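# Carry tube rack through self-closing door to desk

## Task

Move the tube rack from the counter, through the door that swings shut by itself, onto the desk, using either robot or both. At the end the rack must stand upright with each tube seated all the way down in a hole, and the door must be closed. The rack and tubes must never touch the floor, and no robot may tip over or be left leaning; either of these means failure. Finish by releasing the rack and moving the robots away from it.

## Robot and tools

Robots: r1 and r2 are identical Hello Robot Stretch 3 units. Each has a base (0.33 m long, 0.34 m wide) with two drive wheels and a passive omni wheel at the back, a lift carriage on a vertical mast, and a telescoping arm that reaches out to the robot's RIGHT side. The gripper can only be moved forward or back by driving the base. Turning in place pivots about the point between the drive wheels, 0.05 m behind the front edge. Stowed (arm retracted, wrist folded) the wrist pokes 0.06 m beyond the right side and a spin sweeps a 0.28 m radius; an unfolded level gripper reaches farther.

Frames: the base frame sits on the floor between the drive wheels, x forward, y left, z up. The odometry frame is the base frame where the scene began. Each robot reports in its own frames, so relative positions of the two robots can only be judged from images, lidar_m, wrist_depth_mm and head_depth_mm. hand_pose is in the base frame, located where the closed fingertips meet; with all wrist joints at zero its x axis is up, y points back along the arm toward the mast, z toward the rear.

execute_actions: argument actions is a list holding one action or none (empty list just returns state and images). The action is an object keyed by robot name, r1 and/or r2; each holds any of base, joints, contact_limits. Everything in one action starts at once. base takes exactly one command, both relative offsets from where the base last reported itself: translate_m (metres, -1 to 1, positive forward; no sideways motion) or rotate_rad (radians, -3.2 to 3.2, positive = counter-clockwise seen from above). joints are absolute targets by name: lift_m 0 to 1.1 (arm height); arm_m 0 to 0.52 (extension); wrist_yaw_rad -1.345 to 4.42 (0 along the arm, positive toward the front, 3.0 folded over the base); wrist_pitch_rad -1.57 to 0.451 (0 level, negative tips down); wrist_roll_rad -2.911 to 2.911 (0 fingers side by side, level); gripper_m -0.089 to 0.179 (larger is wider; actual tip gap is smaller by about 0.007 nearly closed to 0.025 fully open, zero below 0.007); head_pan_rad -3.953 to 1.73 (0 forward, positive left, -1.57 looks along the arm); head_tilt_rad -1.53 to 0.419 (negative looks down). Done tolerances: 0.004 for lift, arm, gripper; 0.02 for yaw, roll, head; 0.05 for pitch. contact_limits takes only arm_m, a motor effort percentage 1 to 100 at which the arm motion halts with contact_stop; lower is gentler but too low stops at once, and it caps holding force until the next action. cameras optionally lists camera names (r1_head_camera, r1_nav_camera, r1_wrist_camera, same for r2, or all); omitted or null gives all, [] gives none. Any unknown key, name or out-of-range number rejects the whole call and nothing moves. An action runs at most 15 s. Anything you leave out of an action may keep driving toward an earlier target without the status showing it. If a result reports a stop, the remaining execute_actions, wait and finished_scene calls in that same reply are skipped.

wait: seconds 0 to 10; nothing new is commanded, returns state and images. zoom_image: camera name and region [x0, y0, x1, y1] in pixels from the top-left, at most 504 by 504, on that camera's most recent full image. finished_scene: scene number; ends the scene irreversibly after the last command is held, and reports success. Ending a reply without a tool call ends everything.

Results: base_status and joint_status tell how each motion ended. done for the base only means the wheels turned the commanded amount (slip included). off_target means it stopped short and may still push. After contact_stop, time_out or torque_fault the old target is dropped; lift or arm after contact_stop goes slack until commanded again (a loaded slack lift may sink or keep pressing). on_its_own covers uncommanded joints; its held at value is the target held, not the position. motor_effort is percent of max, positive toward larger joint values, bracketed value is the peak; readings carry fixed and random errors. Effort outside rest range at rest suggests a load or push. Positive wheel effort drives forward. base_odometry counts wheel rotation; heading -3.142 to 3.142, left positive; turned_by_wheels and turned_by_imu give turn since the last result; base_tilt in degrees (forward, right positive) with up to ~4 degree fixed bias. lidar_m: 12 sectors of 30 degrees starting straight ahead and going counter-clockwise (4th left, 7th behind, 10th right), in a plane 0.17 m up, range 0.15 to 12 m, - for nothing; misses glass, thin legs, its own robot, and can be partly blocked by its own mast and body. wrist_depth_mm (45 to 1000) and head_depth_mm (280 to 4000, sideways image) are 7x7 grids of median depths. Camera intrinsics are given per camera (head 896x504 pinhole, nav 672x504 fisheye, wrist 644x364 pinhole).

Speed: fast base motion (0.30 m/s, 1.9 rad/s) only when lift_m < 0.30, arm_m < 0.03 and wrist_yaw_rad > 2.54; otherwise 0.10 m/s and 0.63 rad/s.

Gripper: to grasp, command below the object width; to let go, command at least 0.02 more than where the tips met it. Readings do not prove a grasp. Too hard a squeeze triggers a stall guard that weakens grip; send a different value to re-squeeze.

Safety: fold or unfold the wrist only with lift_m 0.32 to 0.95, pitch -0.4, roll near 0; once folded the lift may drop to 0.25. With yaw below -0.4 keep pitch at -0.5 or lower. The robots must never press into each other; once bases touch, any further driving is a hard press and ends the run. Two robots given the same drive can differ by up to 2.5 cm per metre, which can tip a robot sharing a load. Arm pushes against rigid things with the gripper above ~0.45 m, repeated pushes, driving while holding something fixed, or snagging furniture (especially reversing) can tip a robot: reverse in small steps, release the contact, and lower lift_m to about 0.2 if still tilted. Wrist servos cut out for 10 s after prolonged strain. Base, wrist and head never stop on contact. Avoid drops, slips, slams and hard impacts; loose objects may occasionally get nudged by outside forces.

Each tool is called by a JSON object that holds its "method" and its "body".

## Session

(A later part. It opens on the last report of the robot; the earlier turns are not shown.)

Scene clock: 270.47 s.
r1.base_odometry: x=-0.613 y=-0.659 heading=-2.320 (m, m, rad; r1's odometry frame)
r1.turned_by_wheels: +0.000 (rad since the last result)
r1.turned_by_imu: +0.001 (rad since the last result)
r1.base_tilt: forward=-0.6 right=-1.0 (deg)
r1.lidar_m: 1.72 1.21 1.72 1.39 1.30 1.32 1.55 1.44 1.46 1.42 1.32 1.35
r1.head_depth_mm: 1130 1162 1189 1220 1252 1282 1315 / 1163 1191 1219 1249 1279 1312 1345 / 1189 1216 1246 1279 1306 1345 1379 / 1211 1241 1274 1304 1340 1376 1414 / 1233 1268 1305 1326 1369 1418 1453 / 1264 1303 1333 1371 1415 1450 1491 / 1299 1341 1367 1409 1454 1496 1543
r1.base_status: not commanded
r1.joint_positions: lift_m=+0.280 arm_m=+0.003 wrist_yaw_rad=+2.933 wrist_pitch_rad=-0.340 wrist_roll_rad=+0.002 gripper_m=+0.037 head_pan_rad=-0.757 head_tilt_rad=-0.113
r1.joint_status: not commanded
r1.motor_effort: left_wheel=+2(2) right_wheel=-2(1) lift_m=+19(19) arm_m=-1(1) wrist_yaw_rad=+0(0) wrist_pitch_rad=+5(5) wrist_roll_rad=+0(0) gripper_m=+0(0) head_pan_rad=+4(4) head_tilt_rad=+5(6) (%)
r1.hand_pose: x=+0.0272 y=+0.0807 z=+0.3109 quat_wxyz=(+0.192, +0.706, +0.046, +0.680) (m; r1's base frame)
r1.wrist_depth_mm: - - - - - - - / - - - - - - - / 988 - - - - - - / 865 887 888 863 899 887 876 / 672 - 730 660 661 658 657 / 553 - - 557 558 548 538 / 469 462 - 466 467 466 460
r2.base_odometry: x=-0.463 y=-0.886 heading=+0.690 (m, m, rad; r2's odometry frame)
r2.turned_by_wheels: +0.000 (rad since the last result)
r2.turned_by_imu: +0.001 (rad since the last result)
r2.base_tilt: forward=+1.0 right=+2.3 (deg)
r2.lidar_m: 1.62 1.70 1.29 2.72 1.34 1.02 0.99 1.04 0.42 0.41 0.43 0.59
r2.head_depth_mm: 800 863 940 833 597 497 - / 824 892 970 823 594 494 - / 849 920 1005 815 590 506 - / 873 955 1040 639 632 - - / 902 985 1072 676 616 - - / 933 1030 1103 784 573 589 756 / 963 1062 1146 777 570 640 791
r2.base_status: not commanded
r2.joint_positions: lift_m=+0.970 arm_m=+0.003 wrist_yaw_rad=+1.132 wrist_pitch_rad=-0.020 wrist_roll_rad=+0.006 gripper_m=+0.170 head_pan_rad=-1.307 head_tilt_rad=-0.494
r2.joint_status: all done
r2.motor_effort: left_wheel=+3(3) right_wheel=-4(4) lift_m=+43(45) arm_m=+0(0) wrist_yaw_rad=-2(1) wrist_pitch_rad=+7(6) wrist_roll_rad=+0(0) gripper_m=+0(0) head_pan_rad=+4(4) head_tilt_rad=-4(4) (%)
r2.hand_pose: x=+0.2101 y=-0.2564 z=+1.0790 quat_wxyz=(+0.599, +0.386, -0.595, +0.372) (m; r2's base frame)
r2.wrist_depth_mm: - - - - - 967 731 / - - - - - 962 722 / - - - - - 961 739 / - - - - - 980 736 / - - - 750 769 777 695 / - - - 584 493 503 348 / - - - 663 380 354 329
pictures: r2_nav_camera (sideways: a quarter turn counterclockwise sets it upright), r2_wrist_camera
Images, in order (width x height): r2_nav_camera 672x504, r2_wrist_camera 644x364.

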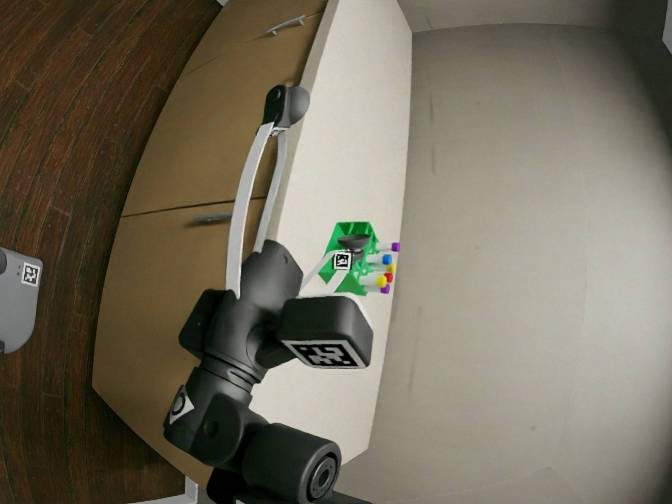

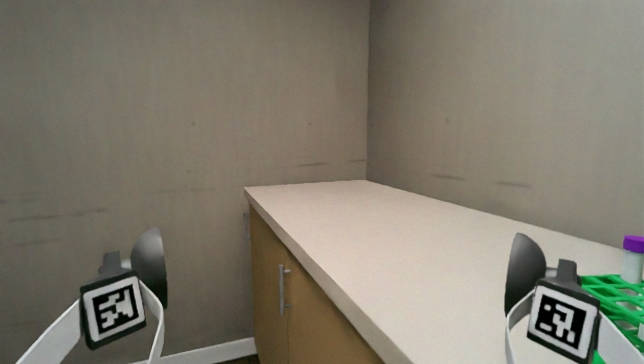

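{"method": "zoom_image", "body": {"camera": "r2_wrist_camera", "region": [480, 200, 644, 364]}}

Region (480, 200, 644, 364) of r2_wrist_camera's 644x364 image, scaled by 3.073.

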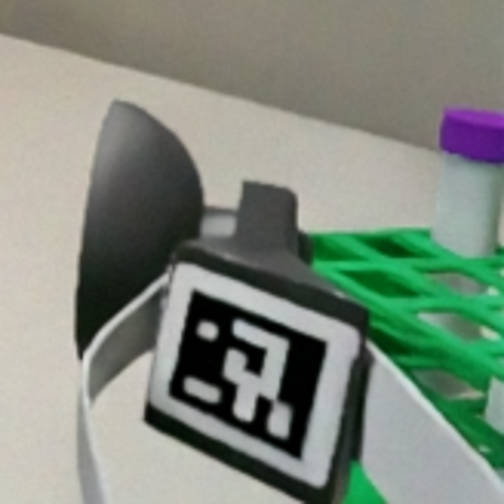

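{"method": "execute_actions", "body": {"actions": [{"r2":{"base":{"translate_m":-0.145},"joints":{"lift_m":1.09,"wrist_pitch_rad":-0.5,"arm_m":0.31}}}], "cameras": ["r2_wrist_camera","r2_nav_camera","r2_head_camera"]}}

Scene clock: 318.33 s.
r1.base_odometry: x=-0.613 y=-0.659 heading=-2.320 (m, m, rad; r1's odometry frame)
r1.turned_by_wheels: +0.000 (rad since the last result)
r1.turned_by_imu: +0.001 (rad since the last result)
r1.base_tilt: forward=-0.6 right=-1.1 (deg)
r1.lidar_m: 1.26 1.35 1.71 1.39 1.30 1.32 1.54 1.44 1.47 1.41 1.32 1.35
r1.head_depth_mm: 1133 1160 1190 1212 1247 1284 1315 / 1163 1193 1219 1245 1274 1314 1348 / 1190 1219 1242 1281 1309 1346 1377 / 1214 1246 1274 1302 1339 1385 1416 / 1238 1266 1298 1341 1370 1407 1456 / 1275 1307 1340 1374 1413 1451 1497 / 1301 1336 1375 1408 1452 1496 1545
r1.base_status: not commanded
r1.joint_positions: lift_m=+0.280 arm_m=+0.003 wrist_yaw_rad=+2.933 wrist_pitch_rad=-0.340 wrist_roll_rad=+0.002 gripper_m=+0.037 head_pan_rad=-0.757 head_tilt_rad=-0.113
r1.joint_status: not commanded
r1.motor_effort: left_wheel=+2(2) right_wheel=-1(1) lift_m=+19(19) arm_m=-1(1) wrist_yaw_rad=+0(0) wrist_pitch_rad=+5(5) wrist_roll_rad=+0(0) gripper_m=+0(0) head_pan_rad=+3(4) head_tilt_rad=+5(5) (%)
r1.hand_pose: x=+0.0272 y=+0.0807 z=+0.3109 quat_wxyz=(+0.192, +0.706, +0.046, +0.680) (m; r1's base frame)
r1.wrist_depth_mm: - - - - - - - / - - - - - - - / - - - - - - - / 882 855 889 876 866 873 849 / 672 - 712 668 675 670 678 / 558 - - 546 557 547 547 / 467 465 - 457 459 460 463
r2.base_odometry: x=-0.575 y=-0.979 heading=+0.690 (m, m, rad; r2's odometry frame)
r2.turned_by_wheels: +0.000 (rad since the last result)
r2.turned_by_imu: +0.000 (rad since the last result)
r2.base_tilt: forward=+1.1 right=+2.3 (deg)
r2.lidar_m: 1.76 1.86 1.33 2.72 1.16 0.87 0.85 0.90 0.42 0.41 0.42 0.58
r2.head_depth_mm: 795 858 - 831 597 480 546 / 817 879 - 818 591 492 572 / 842 903 1001 808 585 505 605 / 866 946 1030 804 585 546 637 / 898 984 1059 752 578 575 679 / 923 1013 1093 662 573 607 722 / 961 1056 1129 704 569 641 770
r2.base_status: done
r2.joint_positions: lift_m=+1.090 arm_m=+0.310 wrist_yaw_rad=+1.130 wrist_pitch_rad=-0.512 wrist_roll_rad=+0.006 gripper_m=+0.170 head_pan_rad=-1.307 head_tilt_rad=-0.494
r2.joint_status: all done
r2.motor_effort: left_wheel=+3(5) right_wheel=-4(10) lift_m=+43(45) arm_m=+4(5) wrist_yaw_rad=+1(2) wrist_pitch_rad=+4(6) wrist_roll_rad=+0(0) gripper_m=+1(0) head_pan_rad=+4(4) head_tilt_rad=-4(3) (%)
r2.hand_pose: x=+0.1700 y=-0.5451 z=+1.0819 quat_wxyz=(+0.672, +0.518, -0.484, +0.213) (m; r2's base frame)
r2.wrist_depth_mm: - - - - 818 585 448 / - - 936 916 836 608 462 / - - 664 639 646 605 481 / - - 517 354 502 494 479 / - - 424 327 412 414 404 / - - 354 346 350 350 345 / - 318 309 307 304 296 307
pictures: r2_head_camera (sideways: a quarter turn clockwise sets it upright), r2_nav_camera (sideways: a quarter turn counterclockwise sets it upright), r2_wrist_camera
Images, in order (width x height): r2_head_camera 896x504, r2_nav_camera 672x504, r2_wrist_camera 644x364.

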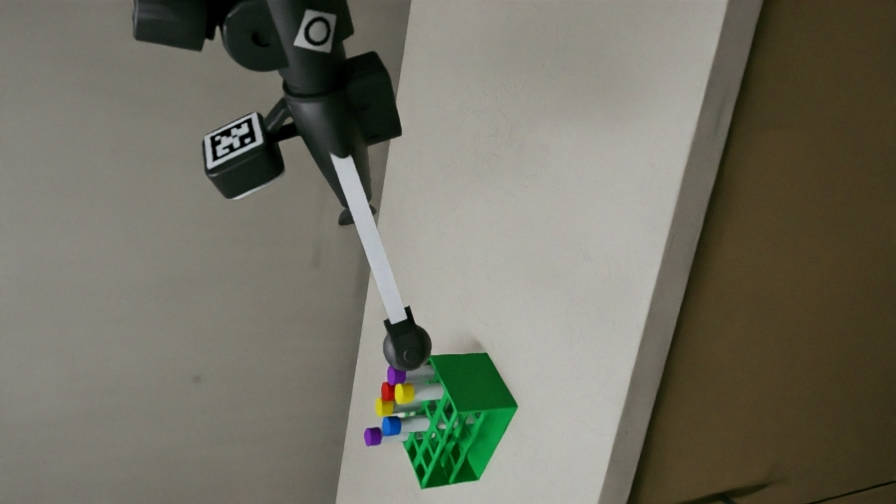

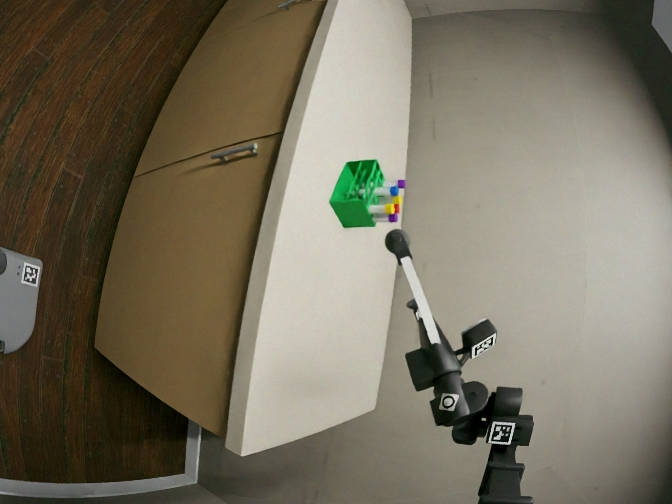

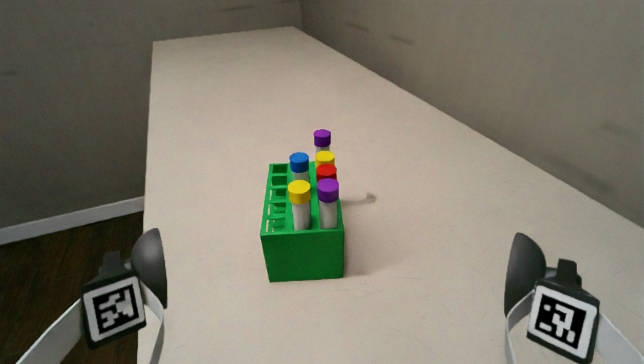

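{"method": "execute_actions", "body": {"actions": [{"r2":{"base":{"translate_m":0.013},"joints":{"lift_m":0.93,"wrist_pitch_rad":-0.35,"arm_m":0.283}}}], "cameras": ["r2_wrist_camera","r2_head_camera"]}}

Scene clock: 355.23 s.
r1.base_odometry: x=-0.613 y=-0.659 heading=-2.320 (m, m, rad; r1's odometry frame)
r1.turned_by_wheels: +0.000 (rad since the last result)
r1.turned_by_imu: +0.001 (rad since the last result)
r1.base_tilt: forward=-0.7 right=-1.1 (deg)
r1.lidar_m: 1.26 1.34 1.71 1.39 1.30 1.32 1.54 1.44 1.47 1.42 1.33 1.34
r1.head_depth_mm: 1133 1163 1191 1211 1249 1280 1311 / 1161 1190 1215 1247 1285 1312 1349 / 1183 1215 1241 1275 1306 1343 1384 / 1212 1243 1275 1303 1340 1380 1418 / 1234 1268 1299 1334 1363 1407 1453 / 1273 1306 1338 1372 1413 1456 1496 / 1301 1337 1375 1418 1456 1495 1538
r1.base_status: not commanded
r1.joint_positions: lift_m=+0.280 arm_m=+0.003 wrist_yaw_rad=+2.933 wrist_pitch_rad=-0.340 wrist_roll_rad=+0.002 gripper_m=+0.037 head_pan_rad=-0.757 head_tilt_rad=-0.113
r1.joint_status: not commanded
r1.motor_effort: left_wheel=+2(2) right_wheel=-2(1) lift_m=+19(19) arm_m=-1(1) wrist_yaw_rad=+0(1) wrist_pitch_rad=+5(5) wrist_roll_rad=+0(0) gripper_m=+0(1) head_pan_rad=+4(3) head_tilt_rad=+5(6) (%)
r1.hand_pose: x=+0.0272 y=+0.0807 z=+0.3109 quat_wxyz=(+0.192, +0.706, +0.046, +0.680) (m; r1's base frame)
r1.wrist_depth_mm: - - - - - - - / - - - - - - - / 974 - - - - - - / 860 888 863 906 878 850 874 / 672 - 708 680 660 676 662 / 550 - - 554 543 545 536 / 470 470 - 460 458 465 448
r2.base_odometry: x=-0.565 y=-0.971 heading=+0.690 (m, m, rad; r2's odometry frame)
r2.turned_by_wheels: +0.000 (rad since the last result)
r2.turned_by_imu: +0.001 (rad since the last result)
r2.base_tilt: forward=+1.1 right=+2.3 (deg)
r2.lidar_m: 1.75 1.84 1.33 2.73 1.18 0.89 0.86 0.91 0.42 0.41 0.42 0.59
r2.head_depth_mm: 795 856 934 - 572 481 546 / 817 886 964 865 551 493 573 / 842 916 1001 942 546 506 604 / 865 949 1030 825 561 549 639 / 894 981 1071 790 557 576 678 / 927 1021 1087 654 570 607 723 / 961 1055 1136 711 568 642 775
r2.base_status: done
r2.joint_positions: lift_m=+0.930 arm_m=+0.283 wrist_yaw_rad=+1.130 wrist_pitch_rad=-0.369 wrist_roll_rad=+0.006 gripper_m=+0.170 head_pan_rad=-1.307 head_tilt_rad=-0.494
r2.joint_status: all done
r2.motor_effort: left_wheel=+2(7) right_wheel=-4(7) lift_m=+22(37) arm_m=-4(6) wrist_yaw_rad=+1(0) wrist_pitch_rad=+7(7) wrist_roll_rad=+0(0) gripper_m=+1(0) head_pan_rad=+4(4) head_tilt_rad=-4(4) (%)
r2.hand_pose: x=+0.1868 y=-0.5267 z=+0.9542 quat_wxyz=(+0.655, +0.483, -0.519, +0.261) (m; r2's base frame)
r2.wrist_depth_mm: - - - - 859 596 463 / - - 878 270 760 627 481 / - 591 486 235 462 457 457 / - 359 334 249 326 326 323 / - 271 257 254 253 251 249 / - - 209 208 206 204 203 / - 170 175 174 173 167 176
pictures: r2_head_camera (sideways: a quarter turn clockwise sets it upright), r2_wrist_camera
Images, in order (width x height): r2_head_camera 896x504, r2_wrist_camera 644x364.

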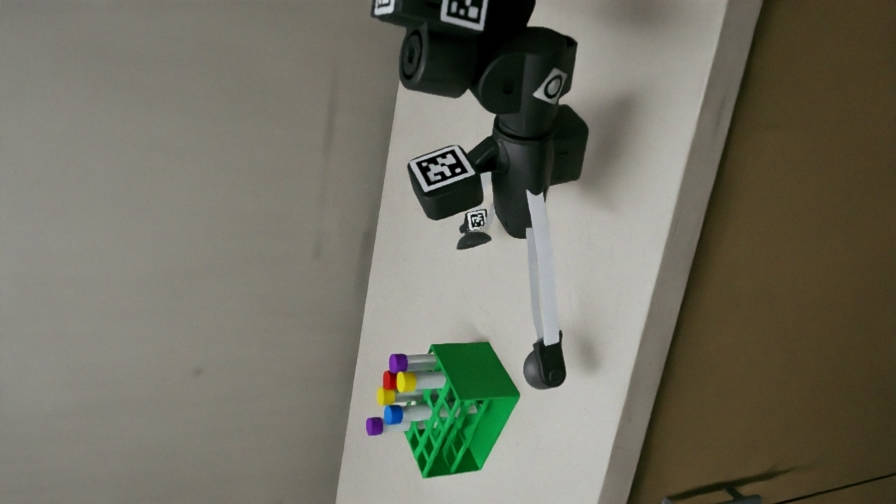

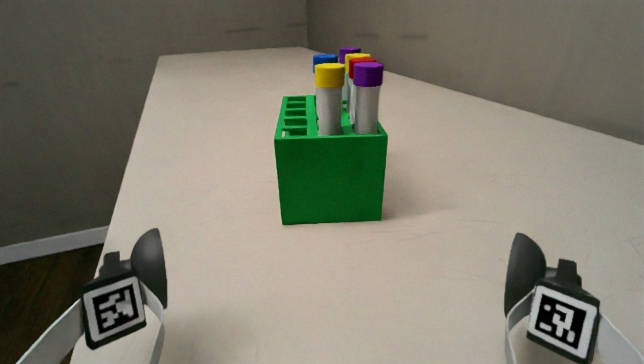

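{"method": "execute_actions", "body": {"actions": [{"r2":{"base":{"translate_m":0.152},"joints":{"lift_m":0.92,"arm_m":0.354}}}], "cameras": ["r2_wrist_camera","r2_head_camera"]}}

Scene clock: 372.27 s.
r1.base_odometry: x=-0.613 y=-0.659 heading=-2.320 (m, m, rad; r1's odometry frame)
r1.turned_by_wheels: +0.000 (rad since the last result)
r1.turned_by_imu: +0.001 (rad since the last result)
r1.base_tilt: forward=-0.6 right=-1.0 (deg)
r1.lidar_m: 1.72 1.20 1.71 1.39 1.30 1.32 1.54 1.44 1.47 1.42 1.33 1.35
r1.head_depth_mm: 1136 1161 1186 1222 1249 1283 1312 / 1162 1188 1216 1248 1281 1314 1347 / 1186 1210 1241 1277 1309 1344 1382 / 1215 1244 1271 1309 1342 1384 1425 / 1242 1266 1302 1334 1372 1406 1457 / 1262 1307 1333 1373 1415 1450 1493 / 1302 1331 1369 1410 1448 1491 1539
r1.base_status: not commanded
r1.joint_positions: lift_m=+0.280 arm_m=+0.003 wrist_yaw_rad=+2.933 wrist_pitch_rad=-0.340 wrist_roll_rad=+0.002 gripper_m=+0.037 head_pan_rad=-0.757 head_tilt_rad=-0.113
r1.joint_status: not commanded
r1.motor_effort: left_wheel=+2(2) right_wheel=-2(2) lift_m=+18(19) arm_m=-1(1) wrist_yaw_rad=+0(0) wrist_pitch_rad=+5(5) wrist_roll_rad=+0(0) gripper_m=+0(0) head_pan_rad=+4(4) head_tilt_rad=+5(5) (%)
r1.hand_pose: x=+0.0272 y=+0.0807 z=+0.3109 quat_wxyz=(+0.192, +0.706, +0.046, +0.680) (m; r1's base frame)
r1.wrist_depth_mm: - - - - - - - / - - - - - - - / 993 - - - - - - / 885 890 890 877 870 877 865 / 684 - 727 697 676 672 658 / 552 - - 545 554 545 543 / 475 468 - 466 463 465 464
r2.base_odometry: x=-0.447 y=-0.874 heading=+0.690 (m, m, rad; r2's odometry frame)
r2.turned_by_wheels: +0.000 (rad since the last result)
r2.turned_by_imu: +0.001 (rad since the last result)
r2.base_tilt: forward=+1.0 right=+2.3 (deg)
r2.lidar_m: 1.60 1.68 1.28 1.29 1.36 1.04 1.02 1.07 0.42 0.41 0.43 0.59
r2.head_depth_mm: 797 863 934 - 596 480 548 / 821 892 975 915 570 493 579 / 847 921 1010 - 584 507 610 / 875 951 1047 631 582 552 643 / 903 984 1069 681 573 580 685 / 931 1022 1102 786 573 611 731 / 962 1060 1134 776 571 648 780
r2.base_status: done
r2.joint_positions: lift_m=+0.920 arm_m=+0.354 wrist_yaw_rad=+1.130 wrist_pitch_rad=-0.369 wrist_roll_rad=+0.006 gripper_m=+0.170 head_pan_rad=-1.307 head_tilt_rad=-0.494
r2.joint_status: all done
r2.motor_effort: left_wheel=+3(7) right_wheel=-4(7) lift_m=+23(24) arm_m=+4(6) wrist_yaw_rad=+0(1) wrist_pitch_rad=+6(6) wrist_roll_rad=+0(0) gripper_m=+0(1) head_pan_rad=+4(4) head_tilt_rad=-3(4) (%)
r2.hand_pose: x=+0.1869 y=-0.5971 z=+0.9442 quat_wxyz=(+0.655, +0.482, -0.519, +0.261) (m; r2's base frame)
r2.wrist_depth_mm: - - - - 756 537 413 / - 975 806 690 674 556 422 / - 456 453 74 83 426 412 / 367 318 282 61 66 271 302 / 245 248 192 70 74 234 230 / 205 - 137 79 81 192 190 / - 159 80 80 81 86 165
pictures: r2_head_camera (sideways: a quarter turn clockwise sets it upright), r2_wrist_camera
Images, in order (width x height): r2_head_camera 896x504, r2_wrist_camera 644x364.

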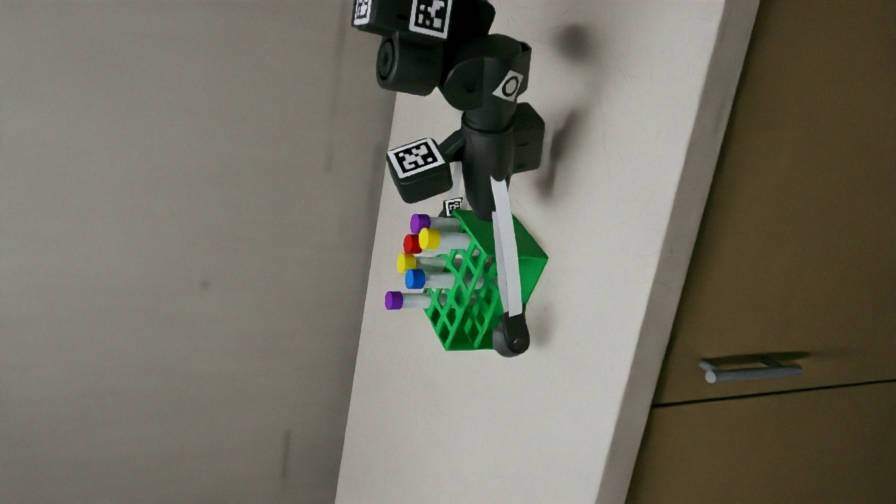

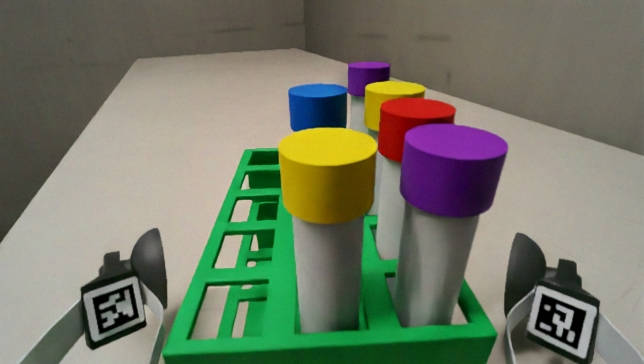

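{"method": "execute_actions", "body": {"actions": [{"r2":{"joints":{"gripper_m":0.07}}}], "cameras": ["r2_wrist_camera","r2_head_camera"]}}

Scene clock: 383.60 s.
r1.base_odometry: x=-0.613 y=-0.659 heading=-2.320 (m, m, rad; r1's odometry frame)
r1.turned_by_wheels: +0.000 (rad since the last result)
r1.turned_by_imu: +0.001 (rad since the last result)
r1.base_tilt: forward=-0.6 right=-1.1 (deg)
r1.lidar_m: 1.73 1.20 1.72 1.39 1.30 1.32 1.54 1.44 1.46 1.42 1.33 1.35
r1.head_depth_mm: 1133 1160 1189 1219 1253 1280 1308 / 1155 1189 1217 1240 1279 1312 1344 / 1186 1209 1244 1278 1309 1343 1378 / 1210 1246 1275 1305 1339 1374 1419 / 1238 1267 1302 1329 1377 1409 1461 / 1269 1305 1339 1374 1409 1457 1491 / 1300 1332 1375 1405 1455 1491 1541
r1.base_status: not commanded
r1.joint_positions: lift_m=+0.280 arm_m=+0.003 wrist_yaw_rad=+2.933 wrist_pitch_rad=-0.340 wrist_roll_rad=+0.002 gripper_m=+0.037 head_pan_rad=-0.757 head_tilt_rad=-0.113
r1.joint_status: not commanded
r1.motor_effort: left_wheel=+2(2) right_wheel=-1(2) lift_m=+19(19) arm_m=-1(0) wrist_yaw_rad=+0(0) wrist_pitch_rad=+5(5) wrist_roll_rad=+0(0) gripper_m=+0(1) head_pan_rad=+3(4) head_tilt_rad=+5(5) (%)
r1.hand_pose: x=+0.0272 y=+0.0807 z=+0.3109 quat_wxyz=(+0.192, +0.706, +0.046, +0.680) (m; r1's base frame)
r1.wrist_depth_mm: - - - - - - - / - - - - - - - / 989 - - - - - - / 872 854 890 889 867 874 877 / 683 - 721 676 677 676 679 / 567 - - 545 549 550 553 / 467 462 - 465 454 461 465
r2.base_odometry: x=-0.447 y=-0.874 heading=+0.690 (m, m, rad; r2's odometry frame)
r2.turned_by_wheels: +0.000 (rad since the last result)
r2.turned_by_imu: +0.001 (rad since the last result)
r2.base_tilt: forward=+1.0 right=+2.3 (deg)
r2.lidar_m: 1.60 1.69 1.29 1.29 1.37 1.04 1.01 1.06 0.42 0.41 0.43 0.59
r2.head_depth_mm: 799 868 939 - 597 481 550 / 822 894 974 922 570 493 576 / 844 921 1004 - 587 507 609 / 875 952 1037 669 582 550 644 / 900 992 1076 670 577 579 685 / 932 1026 1094 782 571 610 727 / 962 1064 1133 778 570 646 781
r2.base_status: not commanded
r2.joint_positions: lift_m=+0.920 arm_m=+0.354 wrist_yaw_rad=+1.130 wrist_pitch_rad=-0.368 wrist_roll_rad=+0.006 gripper_m=+0.071 head_pan_rad=-1.307 head_tilt_rad=-0.494
r2.joint_status: all done
r2.motor_effort: left_wheel=+3(3) right_wheel=-4(4) lift_m=+23(22) arm_m=+4(5) wrist_yaw_rad=+0(1) wrist_pitch_rad=+6(6) wrist_roll_rad=+0(0) gripper_m=-19(99) head_pan_rad=+4(4) head_tilt_rad=-4(4) (%)
r2.hand_pose: x=+0.1869 y=-0.5971 z=+0.9444 quat_wxyz=(+0.655, +0.482, -0.520, +0.261) (m; r2's base frame)
r2.wrist_depth_mm: - - - - 754 531 413 / - 981 803 135 673 552 420 / - 460 453 90 98 433 409 / - 316 212 101 129 303 299 / 246 242 216 110 116 234 232 / 197 198 98 104 119 190 189 / 166 165 154 116 139 157 160
pictures: r2_head_camera (sideways: a quarter turn clockwise sets it upright), r2_wrist_camera
Images, in order (width x height): r2_head_camera 896x504, r2_wrist_camera 644x364.

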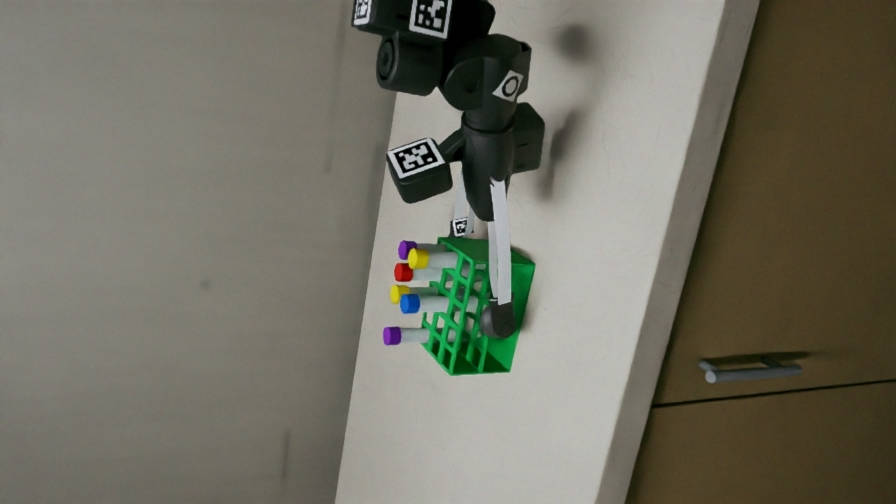

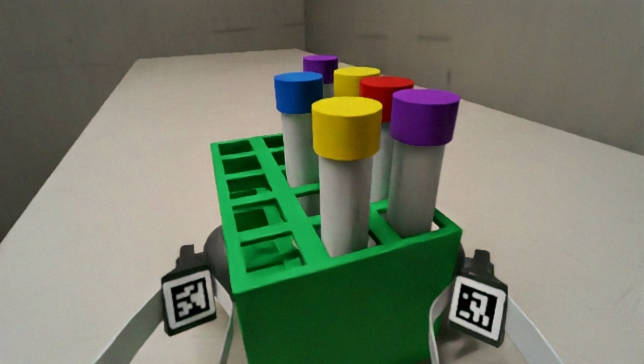

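{"method": "execute_actions", "body": {"actions": [{"r2":{"joints":{"lift_m":0.96}}}], "cameras": ["r2_wrist_camera","r2_head_camera"]}}

Scene clock: 393.83 s.
r1.base_odometry: x=-0.613 y=-0.659 heading=-2.320 (m, m, rad; r1's odometry frame)
r1.turned_by_wheels: +0.000 (rad since the last result)
r1.turned_by_imu: +0.002 (rad since the last result)
r1.base_tilt: forward=-0.6 right=-1.1 (deg)
r1.lidar_m: 1.73 1.20 1.72 1.39 1.30 1.32 1.54 1.44 1.46 1.42 1.33 1.35
r1.head_depth_mm: 1136 1163 1190 1223 1245 1278 1319 / 1158 1187 1213 1246 1276 1309 1345 / 1183 1215 1244 1271 1307 1344 1381 / 1210 1244 1272 1304 1343 1384 1424 / 1236 1267 1297 1336 1371 1404 1454 / 1266 1304 1335 1372 1416 1449 1497 / 1303 1343 1377 1416 1454 1494 1537
r1.base_status: not commanded
r1.joint_positions: lift_m=+0.280 arm_m=+0.003 wrist_yaw_rad=+2.933 wrist_pitch_rad=-0.340 wrist_roll_rad=+0.002 gripper_m=+0.037 head_pan_rad=-0.757 head_tilt_rad=-0.113
r1.joint_status: not commanded
r1.motor_effort: left_wheel=+2(2) right_wheel=-2(2) lift_m=+19(19) arm_m=-1(0) wrist_yaw_rad=+0(1) wrist_pitch_rad=+5(5) wrist_roll_rad=+0(0) gripper_m=+0(1) head_pan_rad=+4(4) head_tilt_rad=+5(5) (%)
r1.hand_pose: x=+0.0272 y=+0.0807 z=+0.3109 quat_wxyz=(+0.192, +0.706, +0.046, +0.680) (m; r1's base frame)
r1.wrist_depth_mm: - - - - - - - / - - - - - - - / - - - - - - - / 870 843 897 872 874 858 867 / 676 - 727 684 675 666 655 / 547 - - 549 559 543 547 / 470 470 - 457 463 462 461
r2.base_odometry: x=-0.447 y=-0.874 heading=+0.690 (m, m, rad; r2's odometry frame)
r2.turned_by_wheels: +0.000 (rad since the last result)
r2.turned_by_imu: +0.001 (rad since the last result)
r2.base_tilt: forward=+1.0 right=+2.3 (deg)
r2.lidar_m: 1.60 1.68 1.28 1.29 1.37 1.04 1.01 1.06 0.42 0.41 0.43 0.59
r2.head_depth_mm: 799 863 923 733 597 480 549 / 821 896 968 925 593 493 580 / 849 919 1000 731 586 507 610 / 878 953 1042 661 584 551 644 / 902 987 1069 678 577 579 685 / 936 1024 1102 782 572 613 728 / 964 1060 1134 775 570 647 775
r2.base_status: not commanded
r2.joint_positions: lift_m=+0.960 arm_m=+0.354 wrist_yaw_rad=+1.130 wrist_pitch_rad=-0.373 wrist_roll_rad=+0.006 gripper_m=+0.071 head_pan_rad=-1.307 head_tilt_rad=-0.494
r2.joint_status: all done
r2.motor_effort: left_wheel=+3(3) right_wheel=-4(4) lift_m=+44(45) arm_m=+4(4) wrist_yaw_rad=+0(0) wrist_pitch_rad=+8(8) wrist_roll_rad=+0(0) gripper_m=-16(19) head_pan_rad=+4(4) head_tilt_rad=-3(4) (%)
r2.hand_pose: x=+0.1864 y=-0.5969 z=+0.9824 quat_wxyz=(+0.656, +0.484, -0.518, +0.260) (m; r2's base frame)
r2.wrist_depth_mm: - - - - 768 530 413 / - - 972 968 735 556 426 / - 569 564 120 143 523 436 / - 398 393 124 149 381 378 / - 308 235 115 124 293 292 / 257 248 109 116 126 240 238 / 208 207 115 120 131 197 201
pictures: r2_head_camera (sideways: a quarter turn clockwise sets it upright), r2_wrist_camera
Images, in order (width x height): r2_head_camera 896x504, r2_wrist_camera 644x364.

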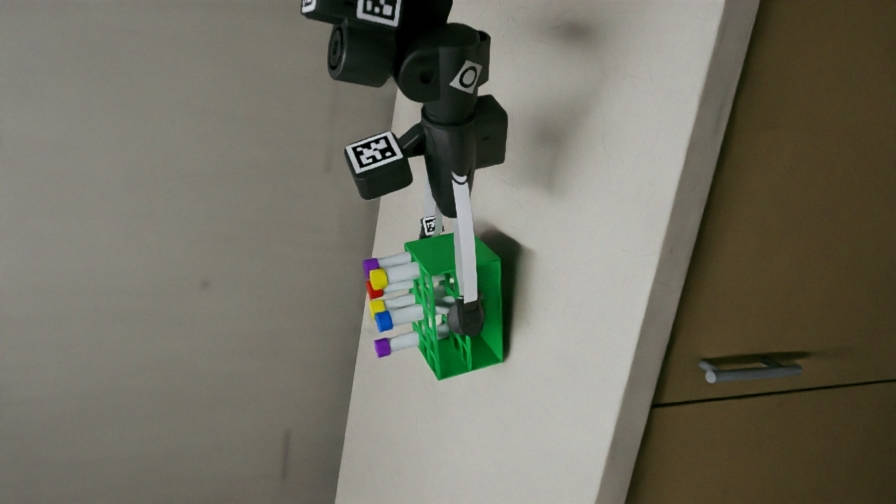

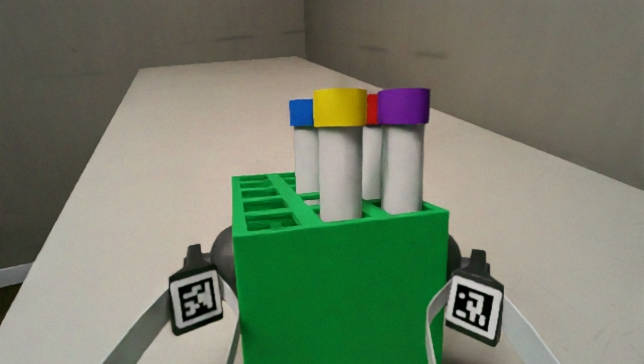

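{"method": "execute_actions", "body": {"actions": [{"r2":{"joints":{"lift_m":0.921}}}], "cameras": ["r2_wrist_camera"]}}

{"method": "execute_actions", "body": {"actions": [{"r2":{"joints":{"gripper_m":0.03}}}], "cameras": ["r2_wrist_camera"]}}

Scene clock: 458.90 s.
r1.base_odometry: x=-0.613 y=-0.659 heading=-2.320 (m, m, rad; r1's odometry frame)
r1.turned_by_wheels: +0.000 (rad since the last result)
r1.turned_by_imu: +0.001 (rad since the last result)
r1.base_tilt: forward=-0.6 right=-1.0 (deg)
r1.lidar_m: 1.72 1.20 1.71 1.39 1.30 1.32 1.54 1.44 1.47 1.42 1.32 1.35
r1.head_depth_mm: 1133 1162 1189 1219 1249 1279 1313 / 1164 1190 1219 1251 1278 1309 1347 / 1190 1216 1250 1282 1311 1351 1382 / 1212 1243 1273 1305 1342 1378 1412 / 1241 1272 1297 1331 1368 1417 1444 / 1267 1302 1339 1372 1415 1451 1492 / 1303 1340 1366 1407 1445 1489 1542
r1.base_status: not commanded
r1.joint_positions: lift_m=+0.280 arm_m=+0.003 wrist_yaw_rad=+2.933 wrist_pitch_rad=-0.340 wrist_roll_rad=+0.002 gripper_m=+0.037 head_pan_rad=-0.757 head_tilt_rad=-0.113
r1.joint_status: not commanded
r1.motor_effort: left_wheel=+2(2) right_wheel=-2(2) lift_m=+19(19) arm_m=-1(1) wrist_yaw_rad=+0(1) wrist_pitch_rad=+4(5) wrist_roll_rad=+0(0) gripper_m=+0(0) head_pan_rad=+4(4) head_tilt_rad=+6(5) (%)
r1.hand_pose: x=+0.0272 y=+0.0807 z=+0.3109 quat_wxyz=(+0.192, +0.706, +0.046, +0.680) (m; r1's base frame)
r1.wrist_depth_mm: - - - - - - - / - - - - - - - / - - - - - - - / 883 866 896 871 873 856 875 / 683 - 709 671 661 670 673 / 559 - - 555 559 544 559 / 460 468 - 471 464 465 460
r2.base_odometry: x=-0.447 y=-0.874 heading=+0.690 (m, m, rad; r2's odometry frame)
r2.turned_by_wheels: +0.000 (rad since the last result)
r2.turned_by_imu: +0.001 (rad since the last result)
r2.base_tilt: forward=+1.0 right=+2.3 (deg)
r2.lidar_m: 1.59 1.68 1.28 1.29 1.37 1.04 1.01 1.07 0.42 0.41 0.43 0.59
r2.head_depth_mm: 798 867 934 - 594 481 550 / 818 894 974 919 571 493 578 / 846 919 1009 - 586 507 611 / 873 954 1042 659 581 550 644 / 898 987 1072 674 578 581 685 / 937 1020 1101 781 574 609 727 / 966 1064 1134 779 568 647 780
r2.base_status: not commanded
r2.joint_positions: lift_m=+0.921 arm_m=+0.354 wrist_yaw_rad=+1.130 wrist_pitch_rad=-0.365 wrist_roll_rad=+0.006 gripper_m=+0.071 head_pan_rad=-1.307 head_tilt_rad=-0.494
r2.joint_status: all done
r2.motor_effort: left_wheel=+3(3) right_wheel=-4(4) lift_m=+22(38) arm_m=+4(5) wrist_yaw_rad=+0(1) wrist_pitch_rad=+5(8) wrist_roll_rad=+0(0) gripper_m=-17(17) head_pan_rad=+4(4) head_tilt_rad=-4(3) (%)
r2.hand_pose: x=+0.1873 y=-0.5973 z=+0.9462 quat_wxyz=(+0.655, +0.481, -0.520, +0.262) (m; r2's base frame)
r2.wrist_depth_mm: - - - - 758 535 413 / - - 830 149 129 554 426 / - 466 462 144 104 436 415 / - 324 284 128 116 310 306 / 249 245 232 111 118 239 236 / 199 199 105 113 124 197 192 / 168 167 156 125 142 158 162
pictures: r2_wrist_camera
Images, in order (width x height): r2_wrist_camera 644x364.

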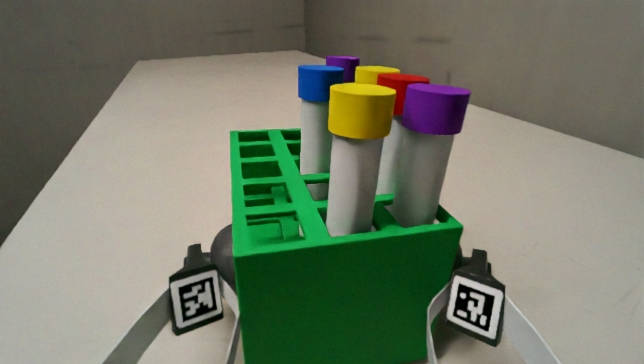

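Scene clock: 459.80 s.
r1.base_odometry: x=-0.613 y=-0.659 heading=-2.320 (m, m, rad; r1's odometry frame)
r1.turned_by_wheels: +0.000 (rad since the last result)
r1.turned_by_imu: +0.000 (rad since the last result)
r1.base_tilt: forward=-0.5 right=-1.0 (deg)
r1.lidar_m: 1.72 1.20 1.71 1.39 1.30 1.33 1.54 1.44 1.47 1.41 1.32 1.35
r1.head_depth_mm: 1134 1162 1187 1220 1250 1278 1315 / 1156 1190 1212 1246 1281 1319 1349 / 1187 1212 1245 1278 1305 1350 1376 / 1211 1240 1269 1307 1341 1380 1416 / 1233 1266 1303 1335 1376 1406 1451 / 1271 1304 1338 1375 1414 1456 1495 / 1295 1338 1377 1412 1452 1497 1533
r1.base_status: not commanded
r1.joint_positions: lift_m=+0.280 arm_m=+0.003 wrist_yaw_rad=+2.933 wrist_pitch_rad=-0.340 wrist_roll_rad=+0.002 gripper_m=+0.037 head_pan_rad=-0.757 head_tilt_rad=-0.113
r1.joint_status: not commanded
r1.motor_effort: left_wheel=+2(2) right_wheel=-1(2) lift_m=+19(19) arm_m=-1(1) wrist_yaw_rad=+0(0) wrist_pitch_rad=+5(5) wrist_roll_rad=+0(0) gripper_m=+0(0) head_pan_rad=+3(4) head_tilt_rad=+5(5) (%)
r1.hand_pose: x=+0.0272 y=+0.0807 z=+0.3109 quat_wxyz=(+0.192, +0.706, +0.046, +0.680) (m; r1's base frame)
r1.wrist_depth_mm: - - - - - - - / - - - - - - - / - - - - - - - / 896 869 893 888 853 853 887 / 680 - 702 688 683 676 662 / 560 - - 556 550 553 549 / 472 475 - 460 464 458 462
r2.base_odometry: x=-0.447 y=-0.874 heading=+0.690 (m, m, rad; r2's odometry frame)
r2.turned_by_wheels: +0.000 (rad since the last result)
r2.turned_by_imu: +0.000 (rad since the last result)
r2.base_tilt: forward=+1.0 right=+2.3 (deg)
r2.lidar_m: 1.60 1.68 1.28 1.29 1.36 1.04 1.01 1.07 0.42 0.41 0.43 0.59
r2.head_depth_mm: 796 867 940 - 596 480 550 / 820 893 969 923 571 493 578 / 848 920 1010 - 585 505 607 / 874 952 1037 665 582 552 642 / 903 988 1072 673 577 581 681 / 934 1024 1105 784 573 611 725 / 963 1061 1137 777 570 648 776
r2.base_status: not commanded
r2.joint_positions: lift_m=+0.921 arm_m=+0.354 wrist_yaw_rad=+1.130 wrist_pitch_rad=-0.365 wrist_roll_rad=+0.006 gripper_m=+0.032 head_pan_rad=-1.307 head_tilt_rad=-0.494
r2.joint_status: all done
r2.motor_effort: left_wheel=+2(3) right_wheel=-3(4) lift_m=+23(22) arm_m=+4(5) wrist_yaw_rad=+1(0) wrist_pitch_rad=+5(5) wrist_roll_rad=+0(0) gripper_m=-39(99) head_pan_rad=+4(4) head_tilt_rad=-4(4) (%)
r2.hand_pose: x=+0.1873 y=-0.5973 z=+0.9461 quat_wxyz=(+0.655, +0.482, -0.520, +0.262) (m; r2's base frame)
r2.wrist_depth_mm: - - - - 752 538 413 / - 976 810 149 131 546 423 / - 468 426 144 105 435 412 / - 323 287 129 116 308 305 / 249 246 232 111 118 237 236 / 200 199 105 112 125 197 193 / 168 166 156 125 142 159 161
pictures: r2_wrist_camera
Images, in order (width x height): r2_wrist_camera 644x364.

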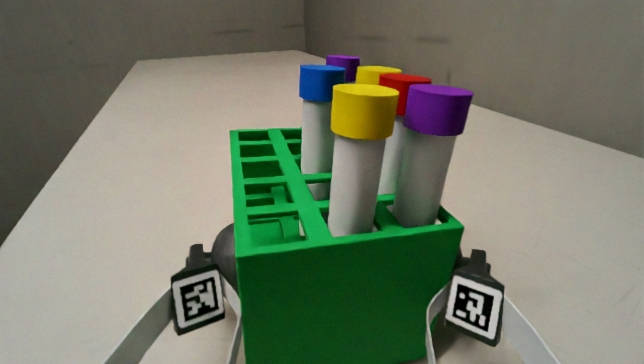

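{"method": "execute_actions", "body": {"actions": [{"r2":{"joints":{"lift_m":0.98}}}], "cameras": ["r2_wrist_camera","r2_head_camera"]}}

Scene clock: 463.53 s.
r1.base_odometry: x=-0.613 y=-0.659 heading=-2.320 (m, m, rad; r1's odometry frame)
r1.turned_by_wheels: +0.000 (rad since the last result)
r1.turned_by_imu: +0.001 (rad since the last result)
r1.base_tilt: forward=-0.6 right=-1.1 (deg)
r1.lidar_m: 1.73 1.20 1.71 1.39 1.30 1.32 1.54 1.44 1.47 1.42 1.32 1.35
r1.head_depth_mm: 1132 1160 1195 1220 1251 1280 1310 / 1160 1191 1215 1251 1276 1308 1349 / 1186 1212 1245 1281 1311 1340 1383 / 1209 1244 1271 1306 1339 1382 1418 / 1233 1267 1301 1335 1373 1412 1451 / 1270 1297 1332 1372 1410 1454 1491 / 1298 1331 1374 1409 1446 1497 1539
r1.base_status: not commanded
r1.joint_positions: lift_m=+0.280 arm_m=+0.003 wrist_yaw_rad=+2.933 wrist_pitch_rad=-0.340 wrist_roll_rad=+0.002 gripper_m=+0.037 head_pan_rad=-0.757 head_tilt_rad=-0.113
r1.joint_status: not commanded
r1.motor_effort: left_wheel=+2(2) right_wheel=-2(2) lift_m=+19(19) arm_m=-1(1) wrist_yaw_rad=+0(0) wrist_pitch_rad=+4(4) wrist_roll_rad=+0(0) gripper_m=+0(0) head_pan_rad=+4(4) head_tilt_rad=+4(5) (%)
r1.hand_pose: x=+0.0272 y=+0.0807 z=+0.3109 quat_wxyz=(+0.192, +0.706, +0.046, +0.680) (m; r1's base frame)
r1.wrist_depth_mm: - - - - - - - / - - - - - - - / - - - - - - - / 887 873 882 862 875 862 855 / 679 - 724 673 665 671 661 / 548 - - 558 552 546 550 / 470 468 - 468 466 465 461
r2.base_odometry: x=-0.447 y=-0.874 heading=+0.690 (m, m, rad; r2's odometry frame)
r2.turned_by_wheels: +0.000 (rad since the last result)
r2.turned_by_imu: +0.001 (rad since the last result)
r2.base_tilt: forward=+1.1 right=+2.3 (deg)
r2.lidar_m: 1.60 1.69 1.28 1.29 1.37 1.04 1.02 1.07 0.42 0.41 0.43 0.59
r2.head_depth_mm: 798 864 921 744 596 480 550 / 822 893 970 709 592 493 577 / 849 922 1002 734 587 507 608 / 876 951 1036 658 582 550 645 / 903 982 1063 672 577 579 682 / 928 1020 1096 747 574 610 727 / 967 1059 1131 777 571 645 777
r2.base_status: not commanded
r2.joint_positions: lift_m=+0.980 arm_m=+0.354 wrist_yaw_rad=+1.130 wrist_pitch_rad=-0.374 wrist_roll_rad=+0.006 gripper_m=+0.050 head_pan_rad=-1.307 head_tilt_rad=-0.494
r2.joint_status: all done
r2.on_its_own: gripper_m is held at +0.049, not at your +0.030, by its stall guard, which is still easing
r2.motor_effort: left_wheel=+3(3) right_wheel=-3(3) lift_m=+44(46) arm_m=+5(4) wrist_yaw_rad=+0(0) wrist_pitch_rad=+8(8) wrist_roll_rad=+0(0) gripper_m=-27(32) head_pan_rad=+4(4) head_tilt_rad=-4(4) (%)
r2.hand_pose: x=+0.1863 y=-0.5968 z=+1.0022 quat_wxyz=(+0.656, +0.484, -0.518, +0.259) (m; r2's base frame)
r2.wrist_depth_mm: - - - - 759 538 414 / - - - 825 671 553 424 / - 681 621 147 107 558 433 / - 441 388 128 119 422 421 / - 336 236 110 119 323 322 / 297 274 106 113 125 264 264 / 237 229 122 125 141 217 224
pictures: r2_head_camera (sideways: a quarter turn clockwise sets it upright), r2_wrist_camera
Images, in order (width x height): r2_head_camera 896x504, r2_wrist_camera 644x364.

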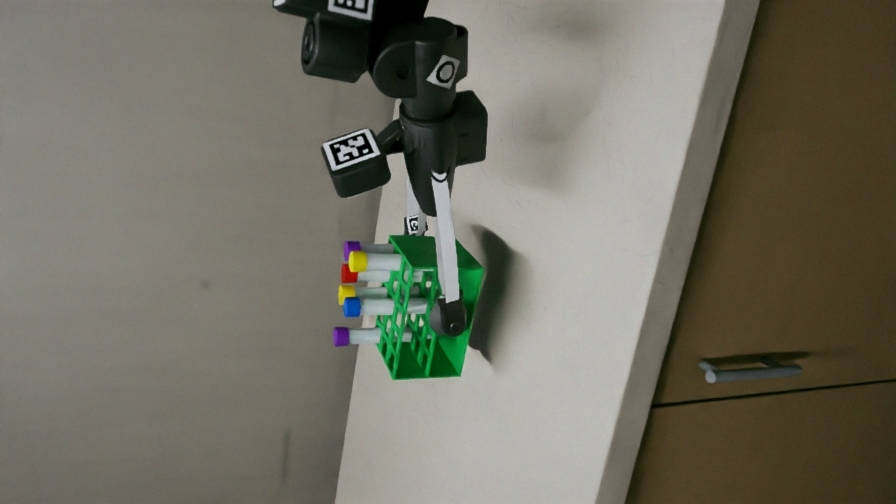

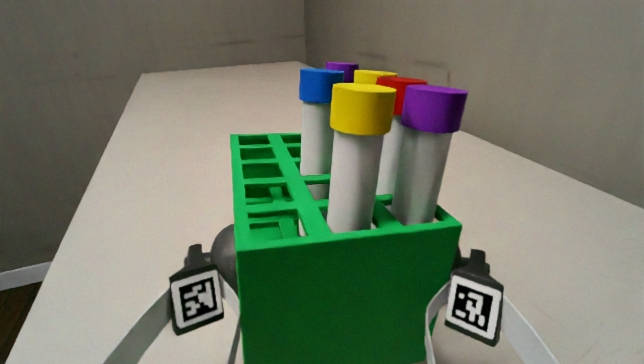

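{"method": "wait", "body": {"seconds": 3}}

Scene clock: 470.60 s.
r1.base_odometry: x=-0.613 y=-0.659 heading=-2.320 (m, m, rad; r1's odometry frame)
r1.turned_by_wheels: +0.000 (rad since the last result)
r1.turned_by_imu: +0.001 (rad since the last result)
r1.base_tilt: forward=-0.7 right=-1.1 (deg)
r1.lidar_m: 1.72 1.20 1.71 1.39 1.30 1.32 1.54 1.44 1.47 1.41 1.33 1.35
r1.head_depth_mm: 1135 1164 1188 1222 1248 1278 1316 / 1158 1186 1216 1246 1277 1316 1344 / 1184 1215 1247 1273 1314 1347 1383 / 1210 1243 1274 1307 1340 1375 1419 / 1233 1262 1298 1332 1368 1413 1453 / 1272 1306 1337 1367 1411 1450 1500 / 1304 1333 1370 1415 1451 1496 1534
r1.base_status: not commanded
r1.joint_positions: lift_m=+0.280 arm_m=+0.003 wrist_yaw_rad=+2.933 wrist_pitch_rad=-0.340 wrist_roll_rad=+0.002 gripper_m=+0.037 head_pan_rad=-0.757 head_tilt_rad=-0.113
r1.joint_status: not commanded
r1.motor_effort: left_wheel=+2(2) right_wheel=-2(2) lift_m=+19(19) arm_m=-1(1) wrist_yaw_rad=+0(0) wrist_pitch_rad=+5(4) wrist_roll_rad=+0(0) gripper_m=+0(0) head_pan_rad=+4(4) head_tilt_rad=+4(5) (%)
r1.hand_pose: x=+0.0272 y=+0.0807 z=+0.3109 quat_wxyz=(+0.192, +0.706, +0.046, +0.680) (m; r1's base frame)
r1.wrist_depth_mm: - - - - - - - / - - - - - - - / 991 - - - - - - / 898 871 886 887 890 866 870 / 693 - 696 662 680 668 661 / 569 - - 545 549 546 551 / 460 454 - 466 458 463 466
r2.base_odometry: x=-0.447 y=-0.874 heading=+0.690 (m, m, rad; r2's odometry frame)
r2.turned_by_wheels: +0.000 (rad since the last result)
r2.turned_by_imu: +0.001 (rad since the last result)
r2.base_tilt: forward=+1.1 right=+2.3 (deg)
r2.lidar_m: 1.60 1.68 1.28 1.29 1.37 1.04 1.01 1.06 0.42 0.41 0.43 0.59
r2.head_depth_mm: 798 864 916 750 597 480 548 / 823 894 964 708 589 493 576 / 846 919 998 735 586 505 609 / 874 951 1030 657 582 552 643 / 900 984 1057 673 577 579 683 / 936 1020 1096 744 573 611 728 / 965 1062 1134 777 569 646 776
r2.base_status: not commanded
r2.joint_positions: lift_m=+0.980 arm_m=+0.354 wrist_yaw_rad=+1.130 wrist_pitch_rad=-0.374 wrist_roll_rad=+0.006 gripper_m=+0.057 head_pan_rad=-1.307 head_tilt_rad=-0.494
r2.joint_status: all done
r2.on_its_own: gripper_m is held at +0.055, not at your +0.030, by its stall guard, which is not easing now
r2.motor_effort: left_wheel=+2(3) right_wheel=-3(3) lift_m=+44(46) arm_m=+5(4) wrist_yaw_rad=+0(0) wrist_pitch_rad=+8(8) wrist_roll_rad=+0(0) gripper_m=-24(32) head_pan_rad=+4(4) head_tilt_rad=-4(4) (%)
r2.hand_pose: x=+0.1863 y=-0.5968 z=+1.0022 quat_wxyz=(+0.656, +0.484, -0.518, +0.259) (m; r2's base frame)
r2.wrist_depth_mm: - - - - 772 536 413 / - - - 824 673 551 422 / - 695 627 148 109 560 438 / - 439 386 129 120 420 413 / - 335 239 111 119 327 322 / 298 274 106 114 125 266 264 / 237 229 122 124 140 219 222
wait: 3.00 s; at rest from the start
pictures: r1_head_camera (sideways: a quarter turn clockwise sets it upright), r1_nav_camera (sideways: a quarter turn counterclockwise sets it upright), r1_wrist_camera, r2_head_camera (sideways: a quarter turn clockwise sets it upright), r2_nav_camera (sideways: a quarter turn counterclockwise sets it upright), r2_wrist_camera
Images, in order (width x height): r1_head_camera 896x504, r1_nav_camera 672x504, r1_wrist_camera 644x364, r2_head_camera 896x504, r2_nav_camera 672x504, r2_wrist_camera 644x364.

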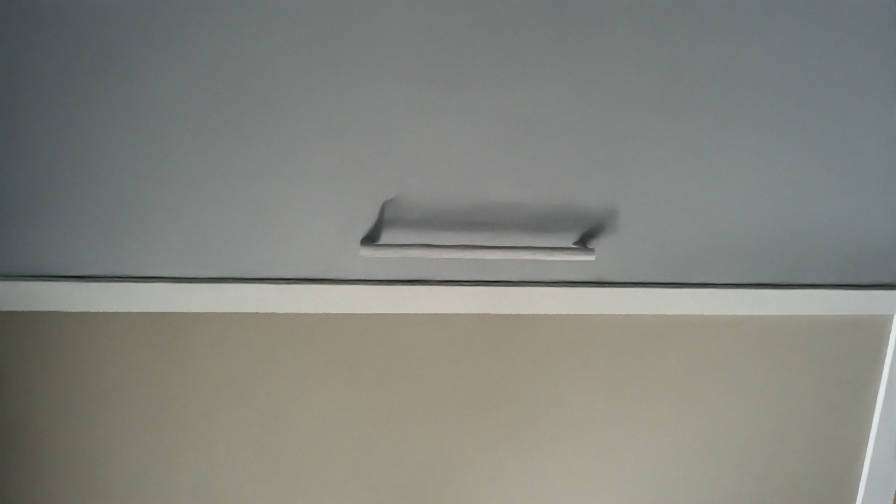

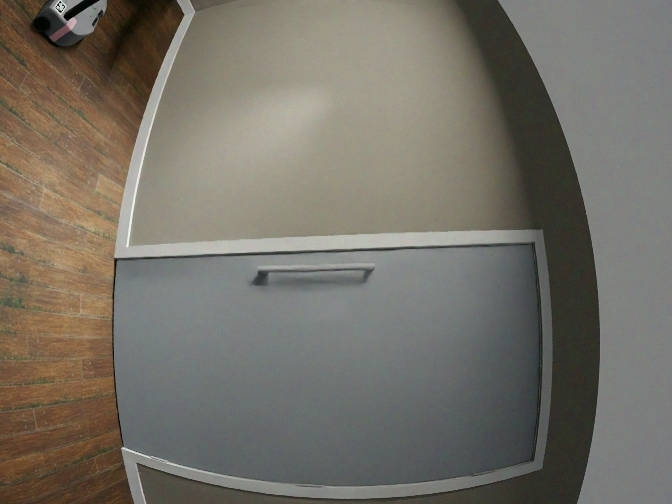

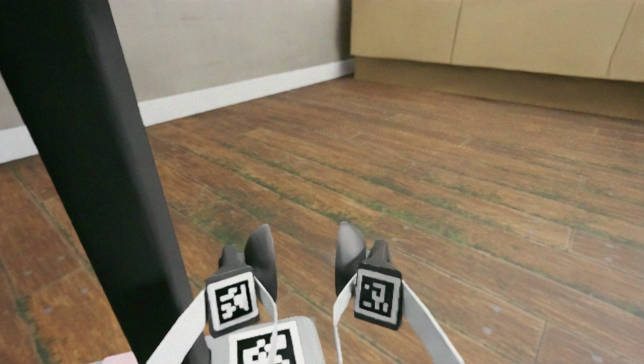

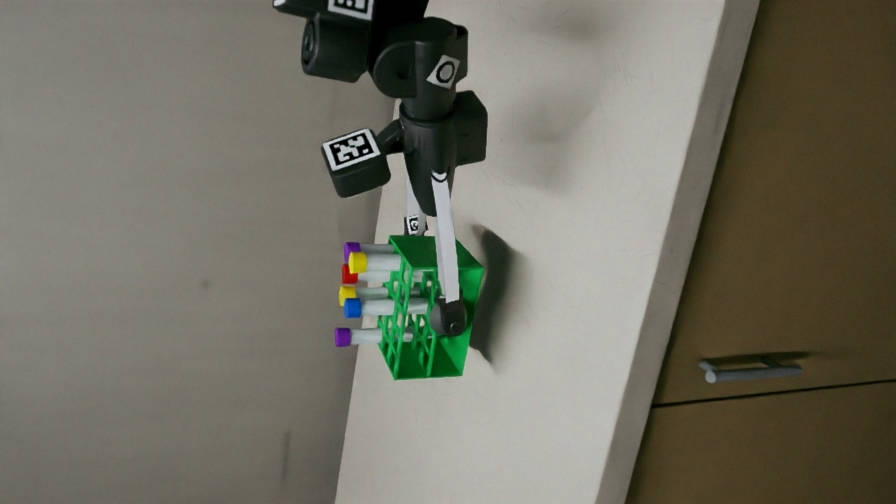

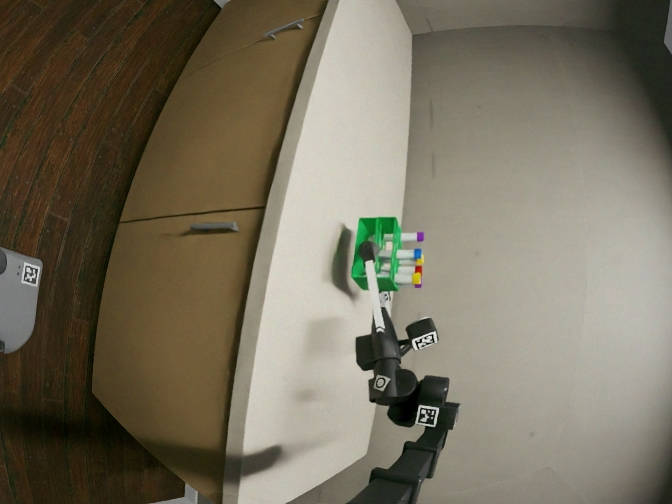

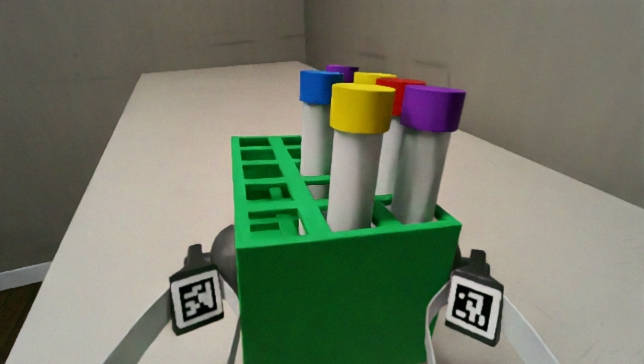

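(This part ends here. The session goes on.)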